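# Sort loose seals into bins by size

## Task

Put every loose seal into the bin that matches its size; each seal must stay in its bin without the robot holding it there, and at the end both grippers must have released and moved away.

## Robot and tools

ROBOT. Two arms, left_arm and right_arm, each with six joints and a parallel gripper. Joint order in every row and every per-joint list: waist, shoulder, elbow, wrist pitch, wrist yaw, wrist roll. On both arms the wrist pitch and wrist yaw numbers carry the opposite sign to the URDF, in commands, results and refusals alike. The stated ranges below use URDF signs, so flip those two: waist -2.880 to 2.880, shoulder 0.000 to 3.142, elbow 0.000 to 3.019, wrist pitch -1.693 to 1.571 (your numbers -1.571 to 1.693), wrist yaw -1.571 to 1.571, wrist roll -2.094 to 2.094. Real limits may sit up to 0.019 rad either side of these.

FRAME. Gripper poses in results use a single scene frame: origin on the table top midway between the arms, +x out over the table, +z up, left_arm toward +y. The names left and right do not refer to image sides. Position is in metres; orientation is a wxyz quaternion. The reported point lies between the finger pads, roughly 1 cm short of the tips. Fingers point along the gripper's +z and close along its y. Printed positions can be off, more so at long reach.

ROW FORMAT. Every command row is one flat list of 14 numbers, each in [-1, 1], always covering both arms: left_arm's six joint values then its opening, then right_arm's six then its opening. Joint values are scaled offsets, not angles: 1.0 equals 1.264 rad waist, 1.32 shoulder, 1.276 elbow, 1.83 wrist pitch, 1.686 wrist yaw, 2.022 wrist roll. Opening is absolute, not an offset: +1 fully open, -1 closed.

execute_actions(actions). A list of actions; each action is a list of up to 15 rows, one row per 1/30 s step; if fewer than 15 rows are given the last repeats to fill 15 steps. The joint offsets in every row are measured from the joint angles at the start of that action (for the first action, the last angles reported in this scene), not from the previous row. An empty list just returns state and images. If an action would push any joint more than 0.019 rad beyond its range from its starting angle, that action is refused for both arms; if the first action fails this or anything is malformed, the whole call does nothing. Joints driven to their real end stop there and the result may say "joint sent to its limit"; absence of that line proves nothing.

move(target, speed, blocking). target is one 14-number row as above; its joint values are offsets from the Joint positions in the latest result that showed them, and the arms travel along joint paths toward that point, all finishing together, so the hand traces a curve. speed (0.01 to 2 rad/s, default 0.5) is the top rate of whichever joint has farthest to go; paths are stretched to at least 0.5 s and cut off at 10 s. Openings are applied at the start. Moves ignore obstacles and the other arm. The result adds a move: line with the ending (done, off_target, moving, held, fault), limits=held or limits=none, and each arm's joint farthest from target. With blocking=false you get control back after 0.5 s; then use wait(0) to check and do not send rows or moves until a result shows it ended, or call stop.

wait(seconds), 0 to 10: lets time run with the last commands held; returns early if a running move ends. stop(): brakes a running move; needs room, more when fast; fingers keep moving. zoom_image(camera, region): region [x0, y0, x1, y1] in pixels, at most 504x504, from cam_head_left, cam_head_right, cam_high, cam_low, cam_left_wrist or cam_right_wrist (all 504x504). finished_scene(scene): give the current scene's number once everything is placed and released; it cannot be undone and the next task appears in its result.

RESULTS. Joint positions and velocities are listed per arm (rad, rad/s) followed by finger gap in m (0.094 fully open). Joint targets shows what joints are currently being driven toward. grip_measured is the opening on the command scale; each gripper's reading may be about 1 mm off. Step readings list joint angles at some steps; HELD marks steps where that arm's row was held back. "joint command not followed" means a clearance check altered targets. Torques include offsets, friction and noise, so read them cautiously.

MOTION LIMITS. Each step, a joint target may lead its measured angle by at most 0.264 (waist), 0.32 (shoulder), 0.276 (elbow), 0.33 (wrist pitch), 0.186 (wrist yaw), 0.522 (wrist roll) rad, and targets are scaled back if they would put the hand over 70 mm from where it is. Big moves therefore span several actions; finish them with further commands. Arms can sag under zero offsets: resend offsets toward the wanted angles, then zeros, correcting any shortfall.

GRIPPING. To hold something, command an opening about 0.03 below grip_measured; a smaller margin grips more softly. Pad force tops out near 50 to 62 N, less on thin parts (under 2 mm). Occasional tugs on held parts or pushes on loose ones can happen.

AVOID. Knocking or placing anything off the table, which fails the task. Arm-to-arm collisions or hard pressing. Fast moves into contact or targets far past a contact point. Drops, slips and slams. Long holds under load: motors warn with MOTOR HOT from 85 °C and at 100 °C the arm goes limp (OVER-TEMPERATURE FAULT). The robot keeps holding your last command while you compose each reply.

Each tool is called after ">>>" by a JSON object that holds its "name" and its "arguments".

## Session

>>> {"name": "execute_actions", "arguments": {"actions": []}}

Scene clock: 0.00 s.
left_arm: end_effector_position=(+0.5551, +0.7800, +0.2418) grip_measured=+1.000 end_effector_quat_wxyz=(-0.107, -0.181, +0.742, +0.636) | right_arm: end_effector_position=(-0.0082, +0.0842, +0.3489) grip_measured=+1.000 end_effector_quat_wxyz=(-0.271, -0.009, +0.958, +0.092)
Joint names: [waist, shoulder, elbow, wrist pitch, wrist yaw, wrist roll]
Joint positions: left_arm=[0.308 2.053 1.792 0.827 1.381 0.419 0.094] | right_arm=[1.21  1.239 1.385 1.674 0.579 1.315 0.094]
Joint velocities: left_arm=[ 0.005 -0.005  0.002  0.007  0.007  0.037  0.   ] | right_arm=[ 0.005 -0.005  0.002  0.002 -0.022 -0.022  0.   ]
Joint torques (N m, as the arm reports them, + toward a larger Joint positions number): no reading
Motor temperatures (°C, as the motors report them): left_arm=[22 24 26 22 22 22] | right_arm=[24 23 25 22 23 25]
Joint targets: left_arm=[0.308 2.054 1.816 0.824 1.381 0.419] | right_arm=[1.210 1.234 1.416 1.672 0.580 1.315]

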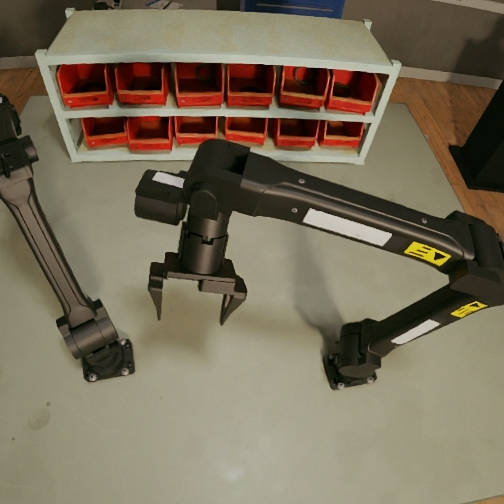

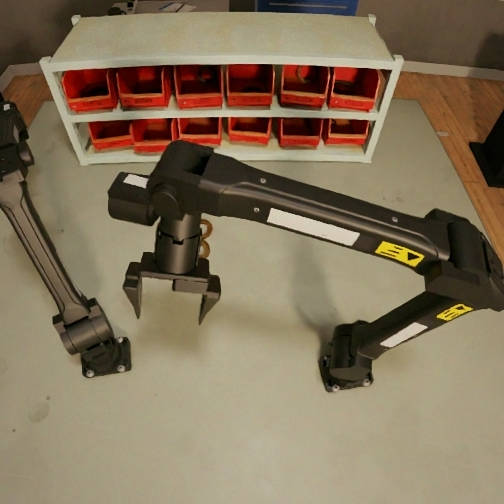

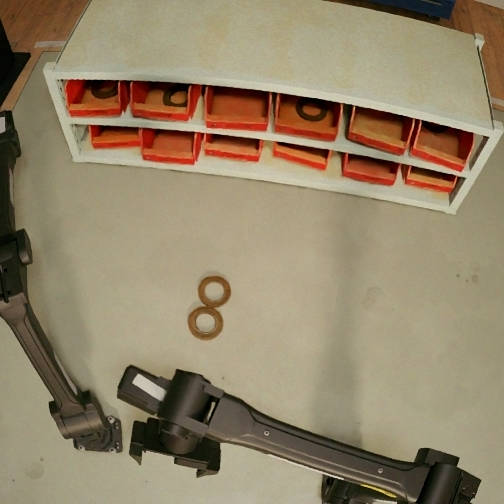

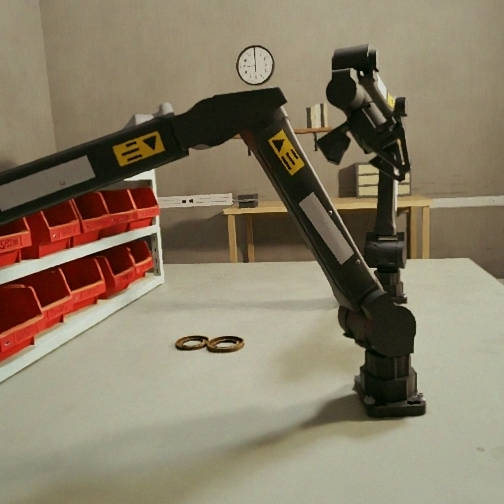

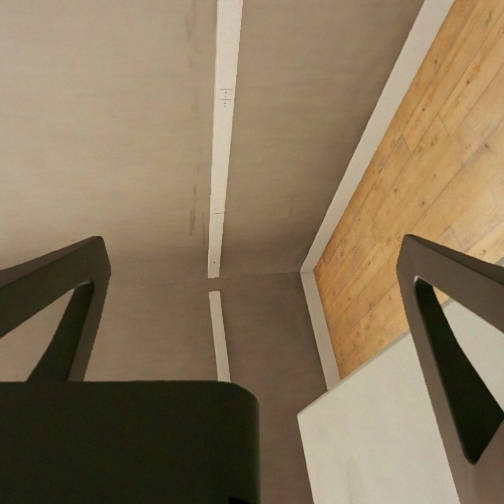

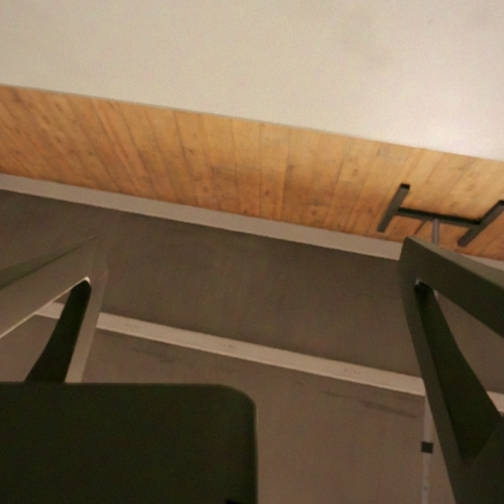

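>>> {"name": "move", "arguments": {"target": [0,-0.835,-0.8,-0.48,-0.82,-0.207,1,-0.957,-0.22,-0.44,-0.92,-0.343,-0.65,1], "speed": 0.7}}

>>> {"name": "move", "arguments": {"target": [-0.44,0,0,0,0,0,1,0.1,0,0,0,0,0,1]}}

Scene clock: 5.33 s.
left_arm: end_effector_position=(+0.4598, +0.5367, +0.3693) grip_measured=+1.000 end_effector_quat_wxyz=(+0.628, -0.183, +0.739, +0.163) | right_arm: end_effector_position=(+0.4747, -0.2243, +0.3945) grip_measured=+1.000 end_effector_quat_wxyz=(+0.652, -0.039, +0.756, +0.041)
Joint names: [waist, shoulder, elbow, wrist pitch, wrist yaw, wrist roll]
Joint positions: left_arm=[ 0.308  0.954  0.769 -0.026  0.001  0.011  0.094] | right_arm=[0.001 0.957 0.829 0.017 0.001 0.011 0.094]
Joint velocities: left_arm=[ 0.005  0.015 -0.017 -0.012 -0.007 -0.007  0.   ] | right_arm=[-0.005 -0.015 -0.002 -0.002  0.007 -0.022  0.   ]
Joint torques (N m, as the arm reports them, + toward a larger Joint positions number): left_arm=[ 0.45 -5.05 11.29 -3.7  -0.08 -0.08] | right_arm=[ 0.17 -6.26 10.25 -2.86 -0.02  0.03]
Motor temperatures (°C, as the motors report them): left_arm=[22 24 27 22 22 22] | right_arm=[24 23 26 22 23 25]
Joint targets: left_arm=[0.308 0.951 0.771 -0.051 -0.002 0.000] | right_arm=[0.001 0.948 0.824 -0.009 0.001 0.001]
move: off_target (left_arm, right_arm); limits=none; left_arm: farthest joint: the wrist pitch, 0.025 radians from its target (0.878 radians at the start); right_arm: farthest joint: the wrist pitch, 0.027 radians from its target (1.683 radians at the start)

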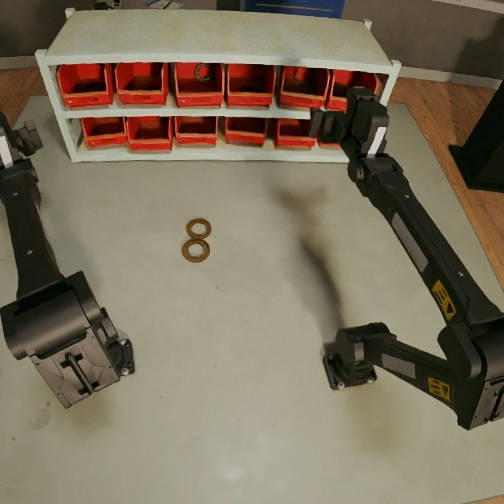

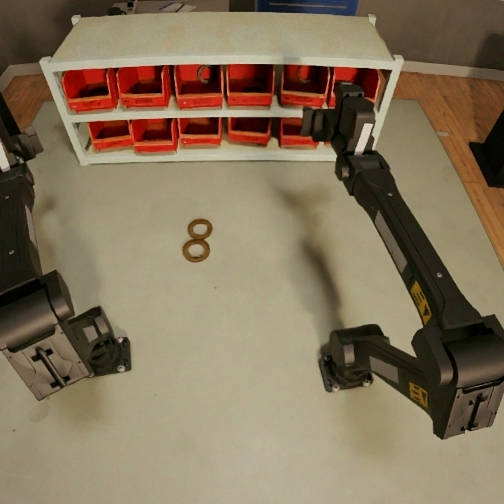

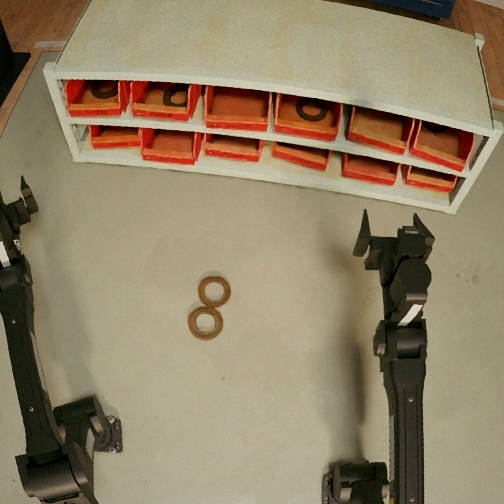

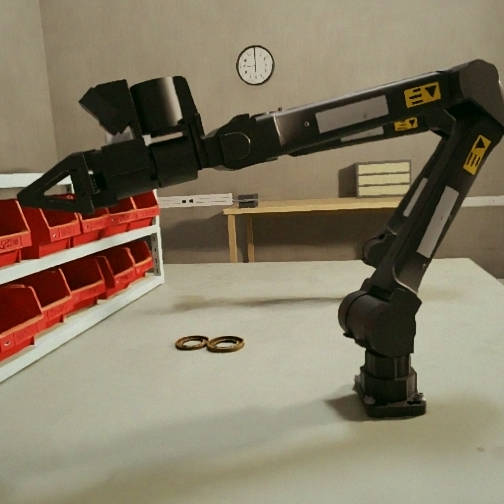

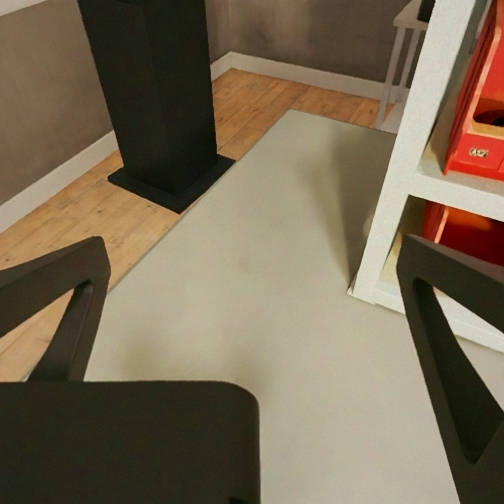

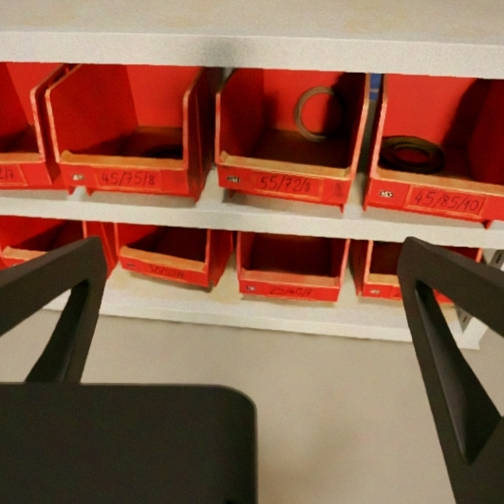

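Scene clock: 6.87 s.
left_arm: end_effector_position=(+0.5163, +0.2835, +0.3693) grip_measured=+1.000 end_effector_quat_wxyz=(+0.649, +0.025, +0.761, -0.014) | right_arm: end_effector_position=(+0.4652, -0.1690, +0.3945) grip_measured=+1.000 end_effector_quat_wxyz=(+0.649, -0.083, +0.752, +0.079)
Joint names: [waist, shoulder, elbow, wrist pitch, wrist yaw, wrist roll]
Joint positions: left_arm=[-0.243  0.954  0.769 -0.026  0.001  0.011  0.094] | right_arm=[0.118 0.957 0.829 0.017 0.001 0.011 0.094]
Joint velocities: left_arm=[ 0.015  0.005  0.012  0.002 -0.007  0.007  0.   ] | right_arm=[-0.015 -0.015  0.007 -0.022  0.051 -0.11   0.   ]
Joint torques (N m, as the arm reports them, + toward a larger Joint positions number): left_arm=[ 0.72 -4.34 11.04 -2.43  0.03 -0.01] | right_arm=[ 0.8  -5.26 10.65 -1.83  0.01  0.1 ]
Motor temperatures (°C, as the motors report them): left_arm=[22 24 27 22 22 22] | right_arm=[24 23 26 22 23 25]
Joint targets: left_arm=[-0.248 0.954 0.769 -0.026 0.001 0.011] | right_arm=[0.127 0.957 0.829 0.017 0.001 0.011]
move: done; limits=none; left_arm: farthest joint: the waist, 0.005 radians from its target (0.556 radians at the start); right_arm: farthest joint: the waist, 0.010 radians from its target (0.127 radians at the start)

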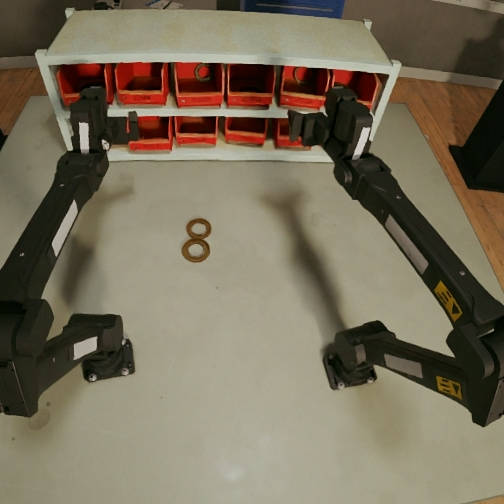

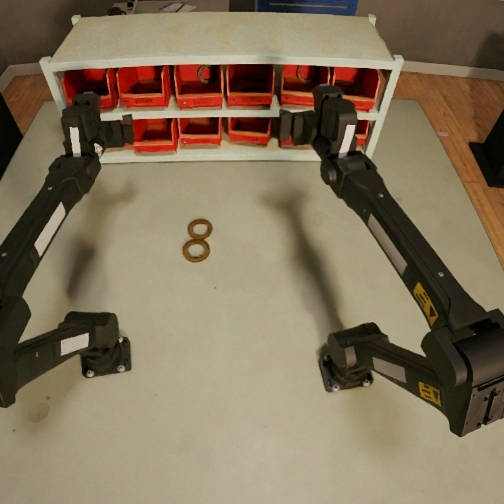

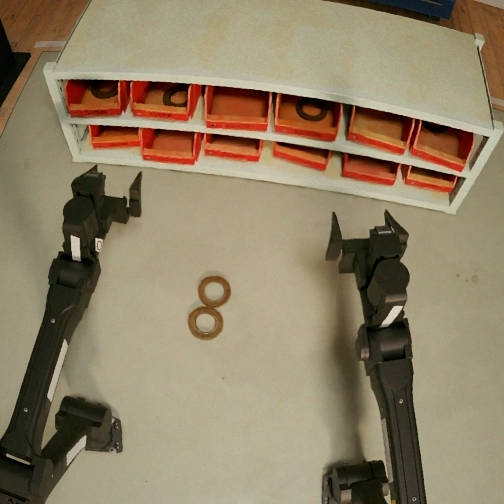

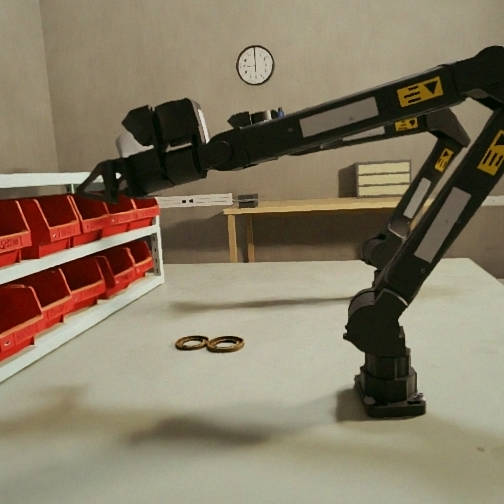

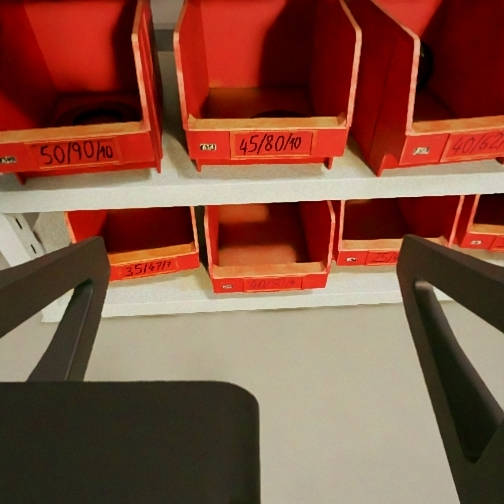

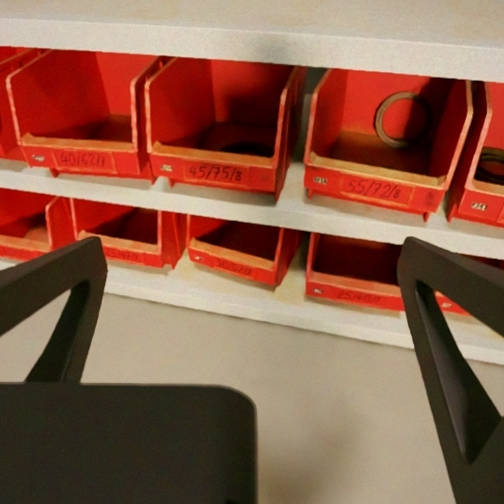

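>>> {"name": "move", "arguments": {"target": [-0.41,0.185,-0.235,0.175,0,0,1,-0.2,0,0,0,0,0,1]}}

Scene clock: 10.97 s.
left_arm: end_effector_position=(+0.3429, +0.1174, +0.0433) grip_measured=+1.000 end_effector_quat_wxyz=(+0.264, +0.274, +0.922, -0.075) | right_arm: end_effector_position=(+0.4776, -0.2867, +0.3945) grip_measured=+1.000 end_effector_quat_wxyz=(+0.654, +0.010, +0.757, -0.002)
Joint names: [waist, shoulder, elbow, wrist pitch, wrist yaw, wrist roll]
Joint positions: left_arm=[-0.755  1.191  0.459  0.282  0.001  0.011  0.094] | right_arm=[-0.129  0.957  0.829  0.017  0.001  0.011  0.094]
Joint velocities: left_arm=[ 0.005 -0.005  0.037 -0.002  0.022  0.007  0.   ] | right_arm=[-0.015 -0.005 -0.012  0.017 -0.066 -0.037  0.   ]
Joint torques (N m, as the arm reports them, + toward a larger Joint positions number): left_arm=[-0.13 -3.48  9.05 -1.03  0.04  0.  ] | right_arm=[-0.33 -5.45 10.6  -1.87 -0.02  0.1 ]
Motor temperatures (°C, as the motors report them): left_arm=[22 24 28 22 22 22] | right_arm=[24 23 27 22 23 25]
Joint targets: left_arm=[-0.762 1.198 0.469 0.294 0.001 0.011] | right_arm=[-0.135 0.957 0.829 0.017 0.001 0.011]
move: done; limits=none; left_arm: farthest joint: the wrist pitch, 0.013 radians from its target (0.320 radians at the start); right_arm: farthest joint: the waist, 0.006 radians from its target (0.252 radians at the start)

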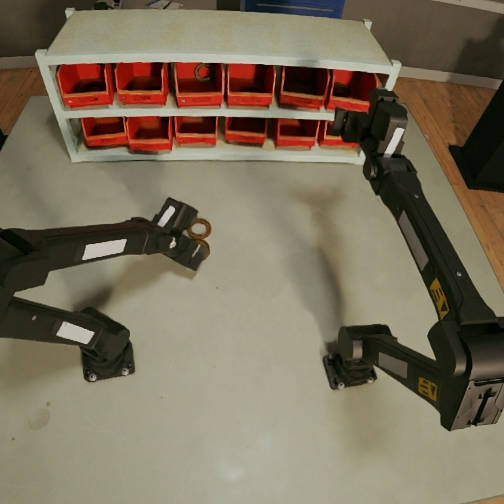

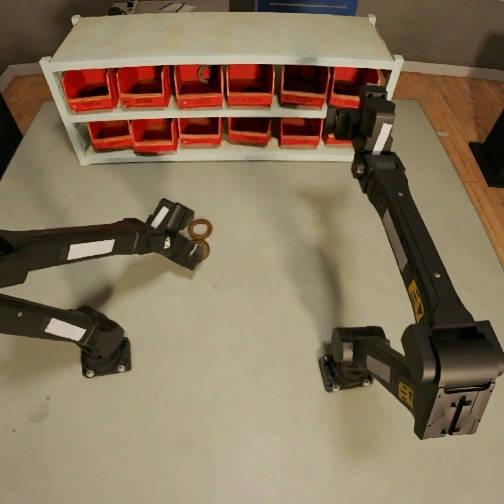

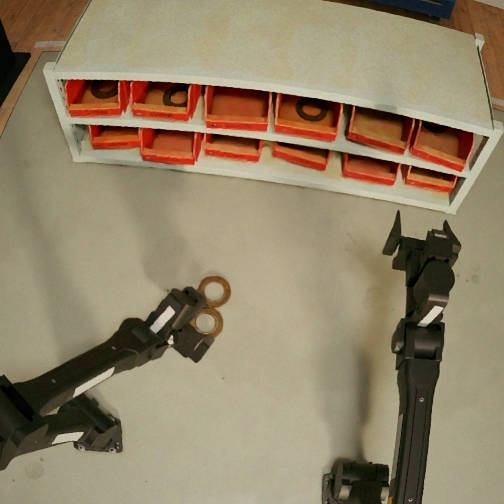

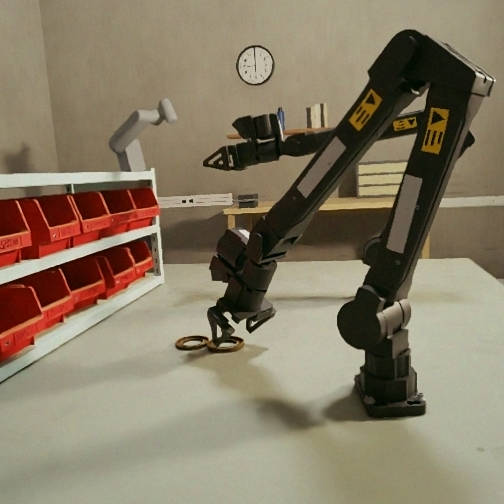

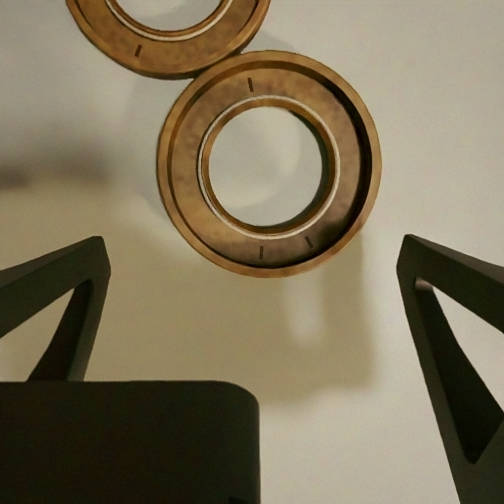

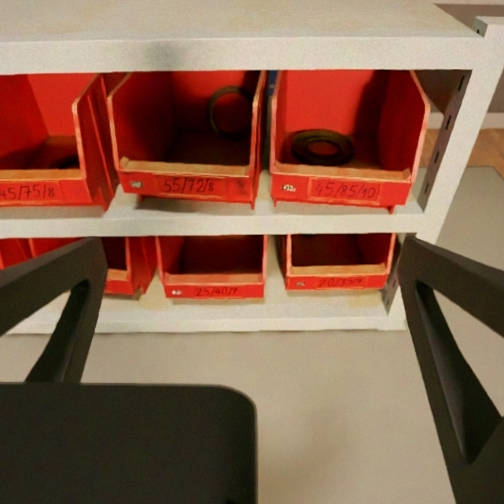

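>>> {"name": "move", "arguments": {"target": [-0.022,0.098,0.062,-0.046,0,0,1,0,0,0,0,0,0,1], "speed": 0.15}}

Scene clock: 14.00 s.
left_arm: end_effector_position=(+0.3604, +0.1007, +0.0298) grip_measured=+1.000 end_effector_quat_wxyz=(+0.261, +0.280, +0.921, -0.076) | right_arm: end_effector_position=(+0.4776, -0.2867, +0.3945) grip_measured=+1.000 end_effector_quat_wxyz=(+0.654, +0.010, +0.757, -0.002)
Joint names: [waist, shoulder, elbow, wrist pitch, wrist yaw, wrist roll]
Joint positions: left_arm=[-0.767  1.305  0.504  0.219  0.001  0.011  0.094] | right_arm=[-0.129  0.957  0.829  0.017  0.001  0.011  0.094]
Joint velocities: left_arm=[-0.005  0.015 -0.007  0.012  0.095 -0.095  0.   ] | right_arm=[ 0.005 -0.005  0.007 -0.007  0.022  0.066  0.   ]
Joint torques (N m, as the arm reports them, + toward a larger Joint positions number): left_arm=[-0.61 -5.64 10.94 -2.63  0.03  0.  ] | right_arm=[ 0.02 -5.4  10.62 -1.88 -0.01  0.1 ]
Motor temperatures (°C, as the motors report them): left_arm=[22 24 28 22 22 22] | right_arm=[24 23 27 22 23 25]
Joint targets: left_arm=[-0.783 1.320 0.538 0.198 0.001 0.011] | right_arm=[-0.129 0.957 0.829 0.017 0.001 0.011]
move: off_target (left_arm); limits=none; left_arm: farthest joint: the elbow, 0.034 radians from its target (0.079 radians at the start); right_arm: farthest joint: the waist, 0.000 radians from its target (0.000 radians at the start)

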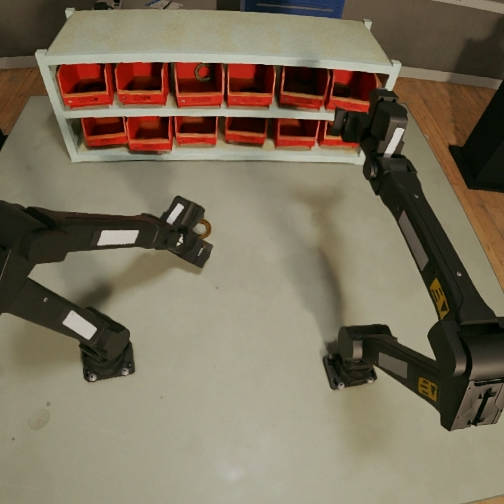

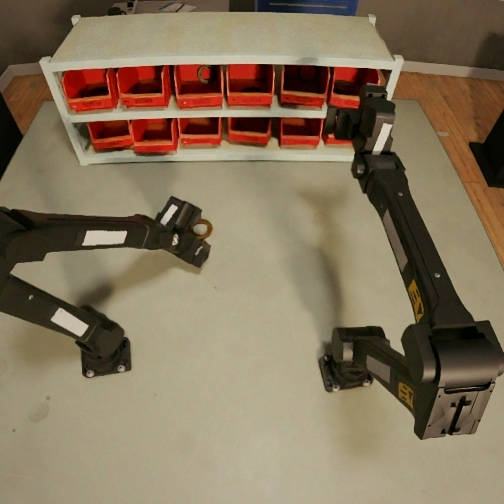

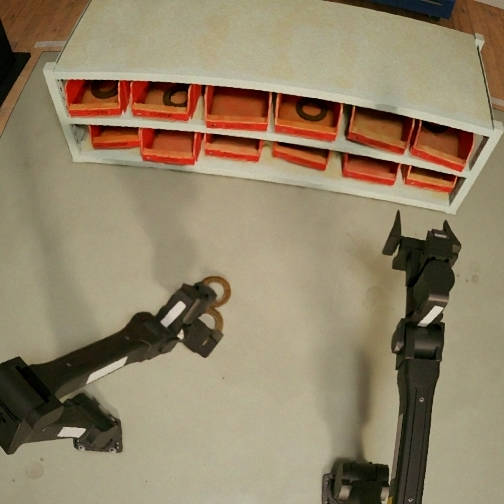

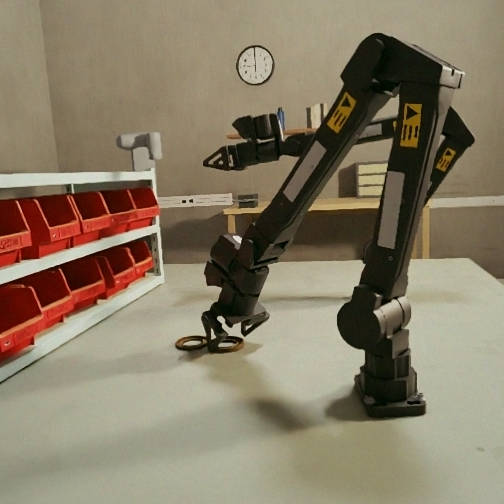

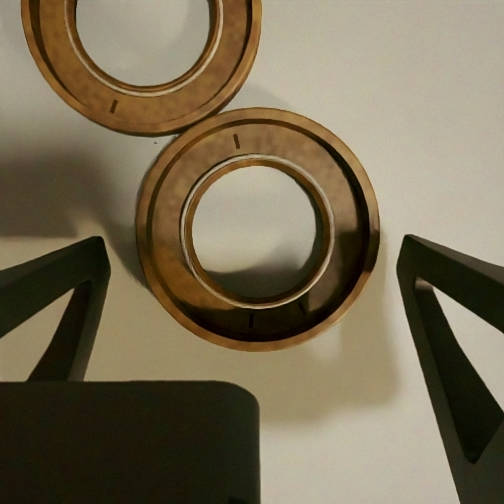

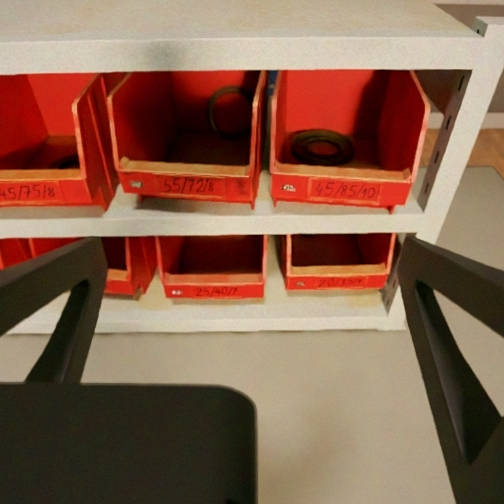

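>>> {"name": "move", "arguments": {"target": [0,0.066,0.04,-0.032,0,0,1,0,0,0,0,0,0,1], "speed": 0.1}}

>>> {"name": "move", "arguments": {"target": [0,0.012,0.025,0,0,0,0.65,0,0,0,0,0,0,1]}}

Scene clock: 17.07 s.
left_arm: end_effector_position=(+0.3708, +0.0942, +0.0214) grip_measured=+1.000 end_effector_quat_wxyz=(+0.261, +0.279, +0.921, -0.075) | right_arm: end_effector_position=(+0.4776, -0.2867, +0.3945) grip_measured=+1.000 end_effector_quat_wxyz=(+0.654, +0.010, +0.757, -0.002)
Joint names: [waist, shoulder, elbow, wrist pitch, wrist yaw, wrist roll]
Joint positions: left_arm=[-0.767  1.364  0.526  0.182  0.003  0.011  0.094] | right_arm=[-0.129  0.957  0.829  0.017  0.001  0.011  0.094]
Joint velocities: left_arm=[ 0.015 -0.015  0.012 -0.017 -0.066 -0.037  0.   ] | right_arm=[-0.005  0.005 -0.007  0.012 -0.022  0.007  0.   ]
Joint torques (N m, as the arm reports them, + toward a larger Joint positions number): left_arm=[ 0.24 -4.59 10.01 -2.67 -0.02 -0.01] | right_arm=[ 0.12 -5.3  10.65 -1.86 -0.02  0.11]
Motor temperatures (°C, as the motors report them): left_arm=[22 24 28 22 22 22] | right_arm=[24 23 27 22 23 25]
Joint targets: left_arm=[-0.767 1.392 0.555 0.161 0.001 0.011] | right_arm=[-0.129 0.957 0.829 0.017 0.001 0.011]
move: off_target (left_arm); limits=none; left_arm: farthest joint: the elbow, 0.029 radians from its target (0.051 radians at the start); right_arm: farthest joint: the waist, 0.000 radians from its target (0.000 radians at the start)

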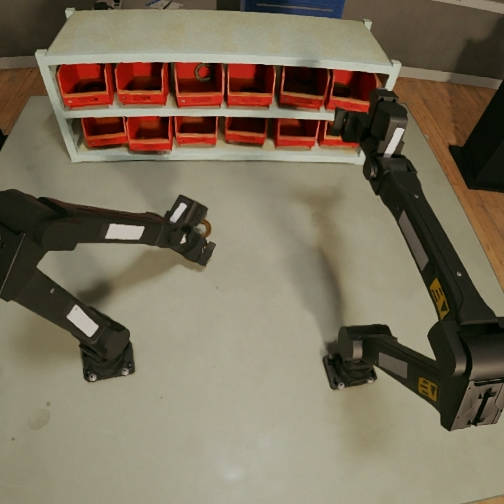

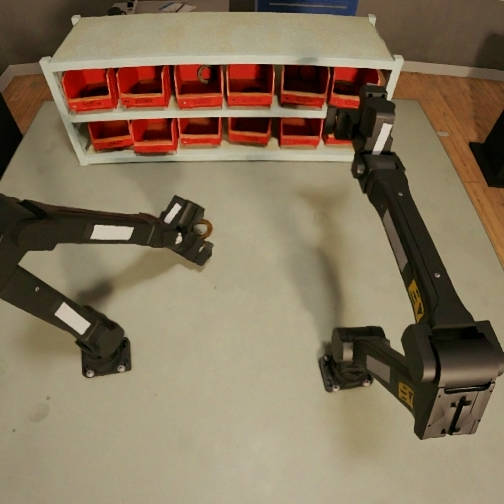

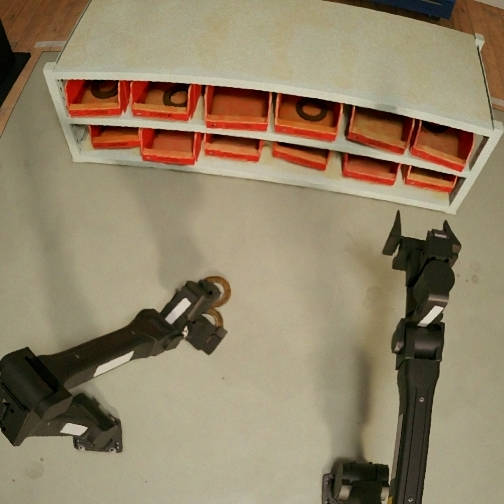

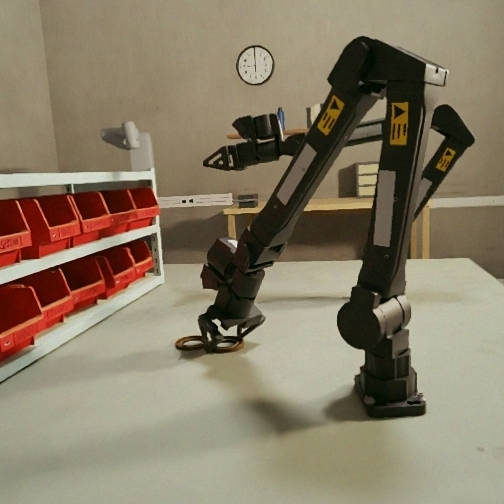

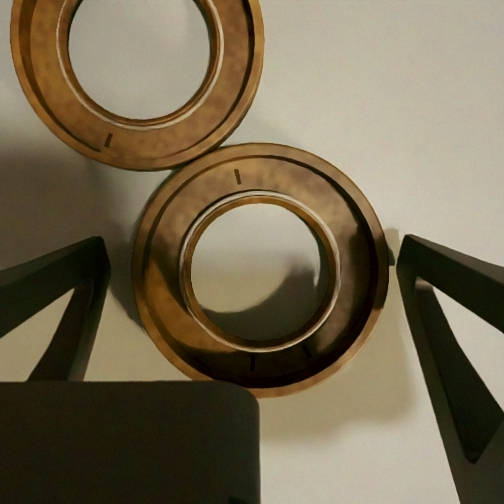

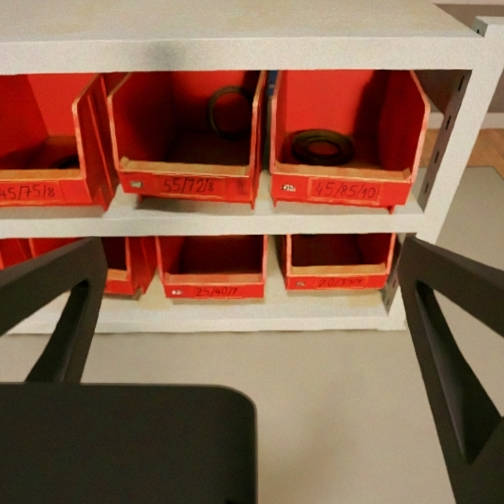

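Scene clock: 17.77 s.
left_arm: end_effector_position=(+0.3710, +0.0944, +0.0214) grip_measured=+0.686 end_effector_quat_wxyz=(+0.261, +0.279, +0.921, -0.074) | right_arm: end_effector_position=(+0.4776, -0.2867, +0.3945) grip_measured=+1.000 end_effector_quat_wxyz=(+0.654, +0.010, +0.757, -0.002)
Joint names: [waist, shoulder, elbow, wrist pitch, wrist yaw, wrist roll]
Joint positions: left_arm=[-0.767  1.364  0.526  0.182  0.004  0.011  0.079] | right_arm=[-0.129  0.957  0.829  0.017  0.001  0.011  0.094]
Joint velocities: left_arm=[-0.015 -0.005 -0.017 -0.017  0.007  0.051 -0.001] | right_arm=[-0.005 -0.005 -0.002  0.017 -0.051  0.051  0.   ]
Joint torques (N m, as the arm reports them, + toward a larger Joint positions number): left_arm=[ 0.47 -5.23 10.34 -1.61 -0.02 -0.01] | right_arm=[ 0.16 -5.49 10.62 -1.87  0.    0.11]
Motor temperatures (°C, as the motors report them): left_arm=[22 24 28 22 22 22] | right_arm=[24 23 27 22 23 25]
Joint targets: left_arm=[-0.767 1.380 0.557 0.182 0.003 0.011] | right_arm=[-0.129 0.957 0.829 0.017 0.001 0.011]
move: off_target (left_arm); limits=none; left_arm: farthest joint: the elbow, 0.032 radians from its target (0.032 radians at the start); right_arm: farthest joint: the waist, 0.000 radians from its target (0.000 radians at the start)

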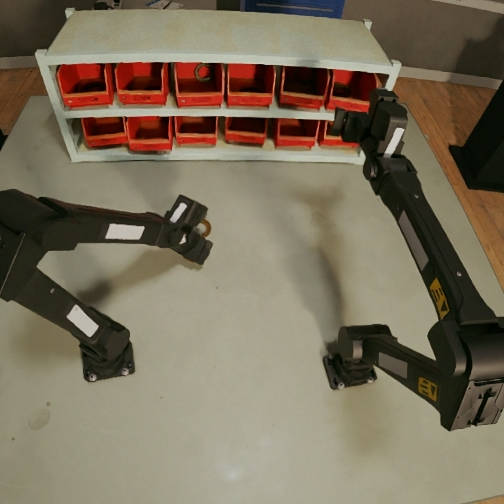

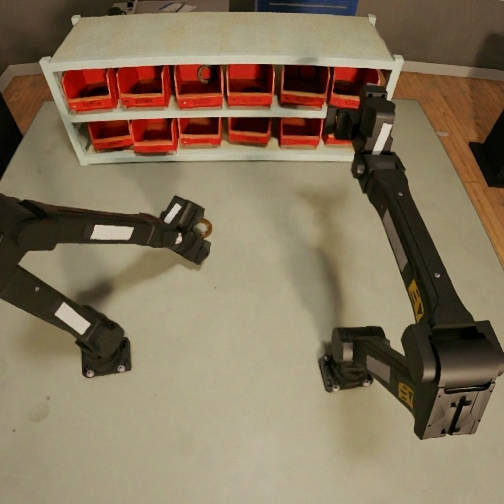

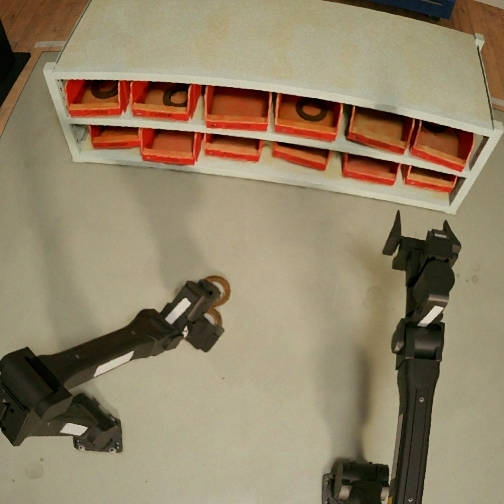

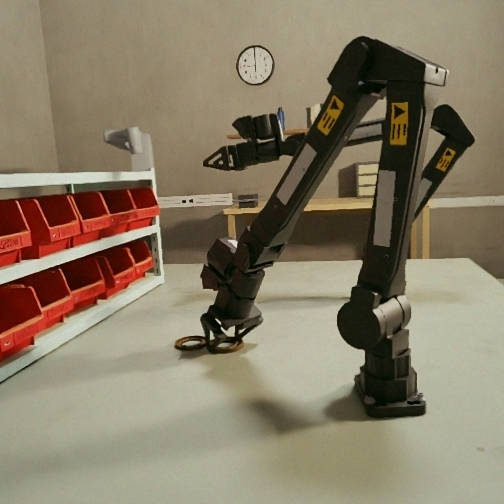

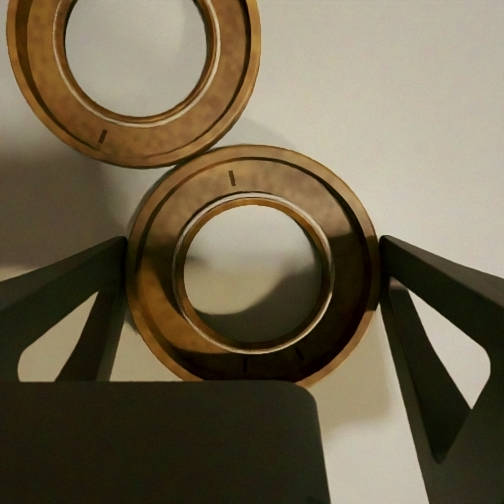

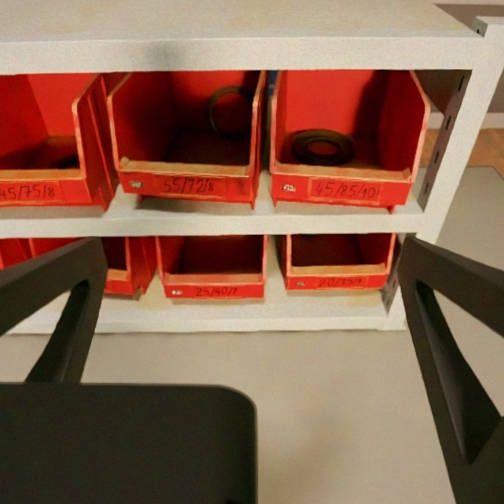

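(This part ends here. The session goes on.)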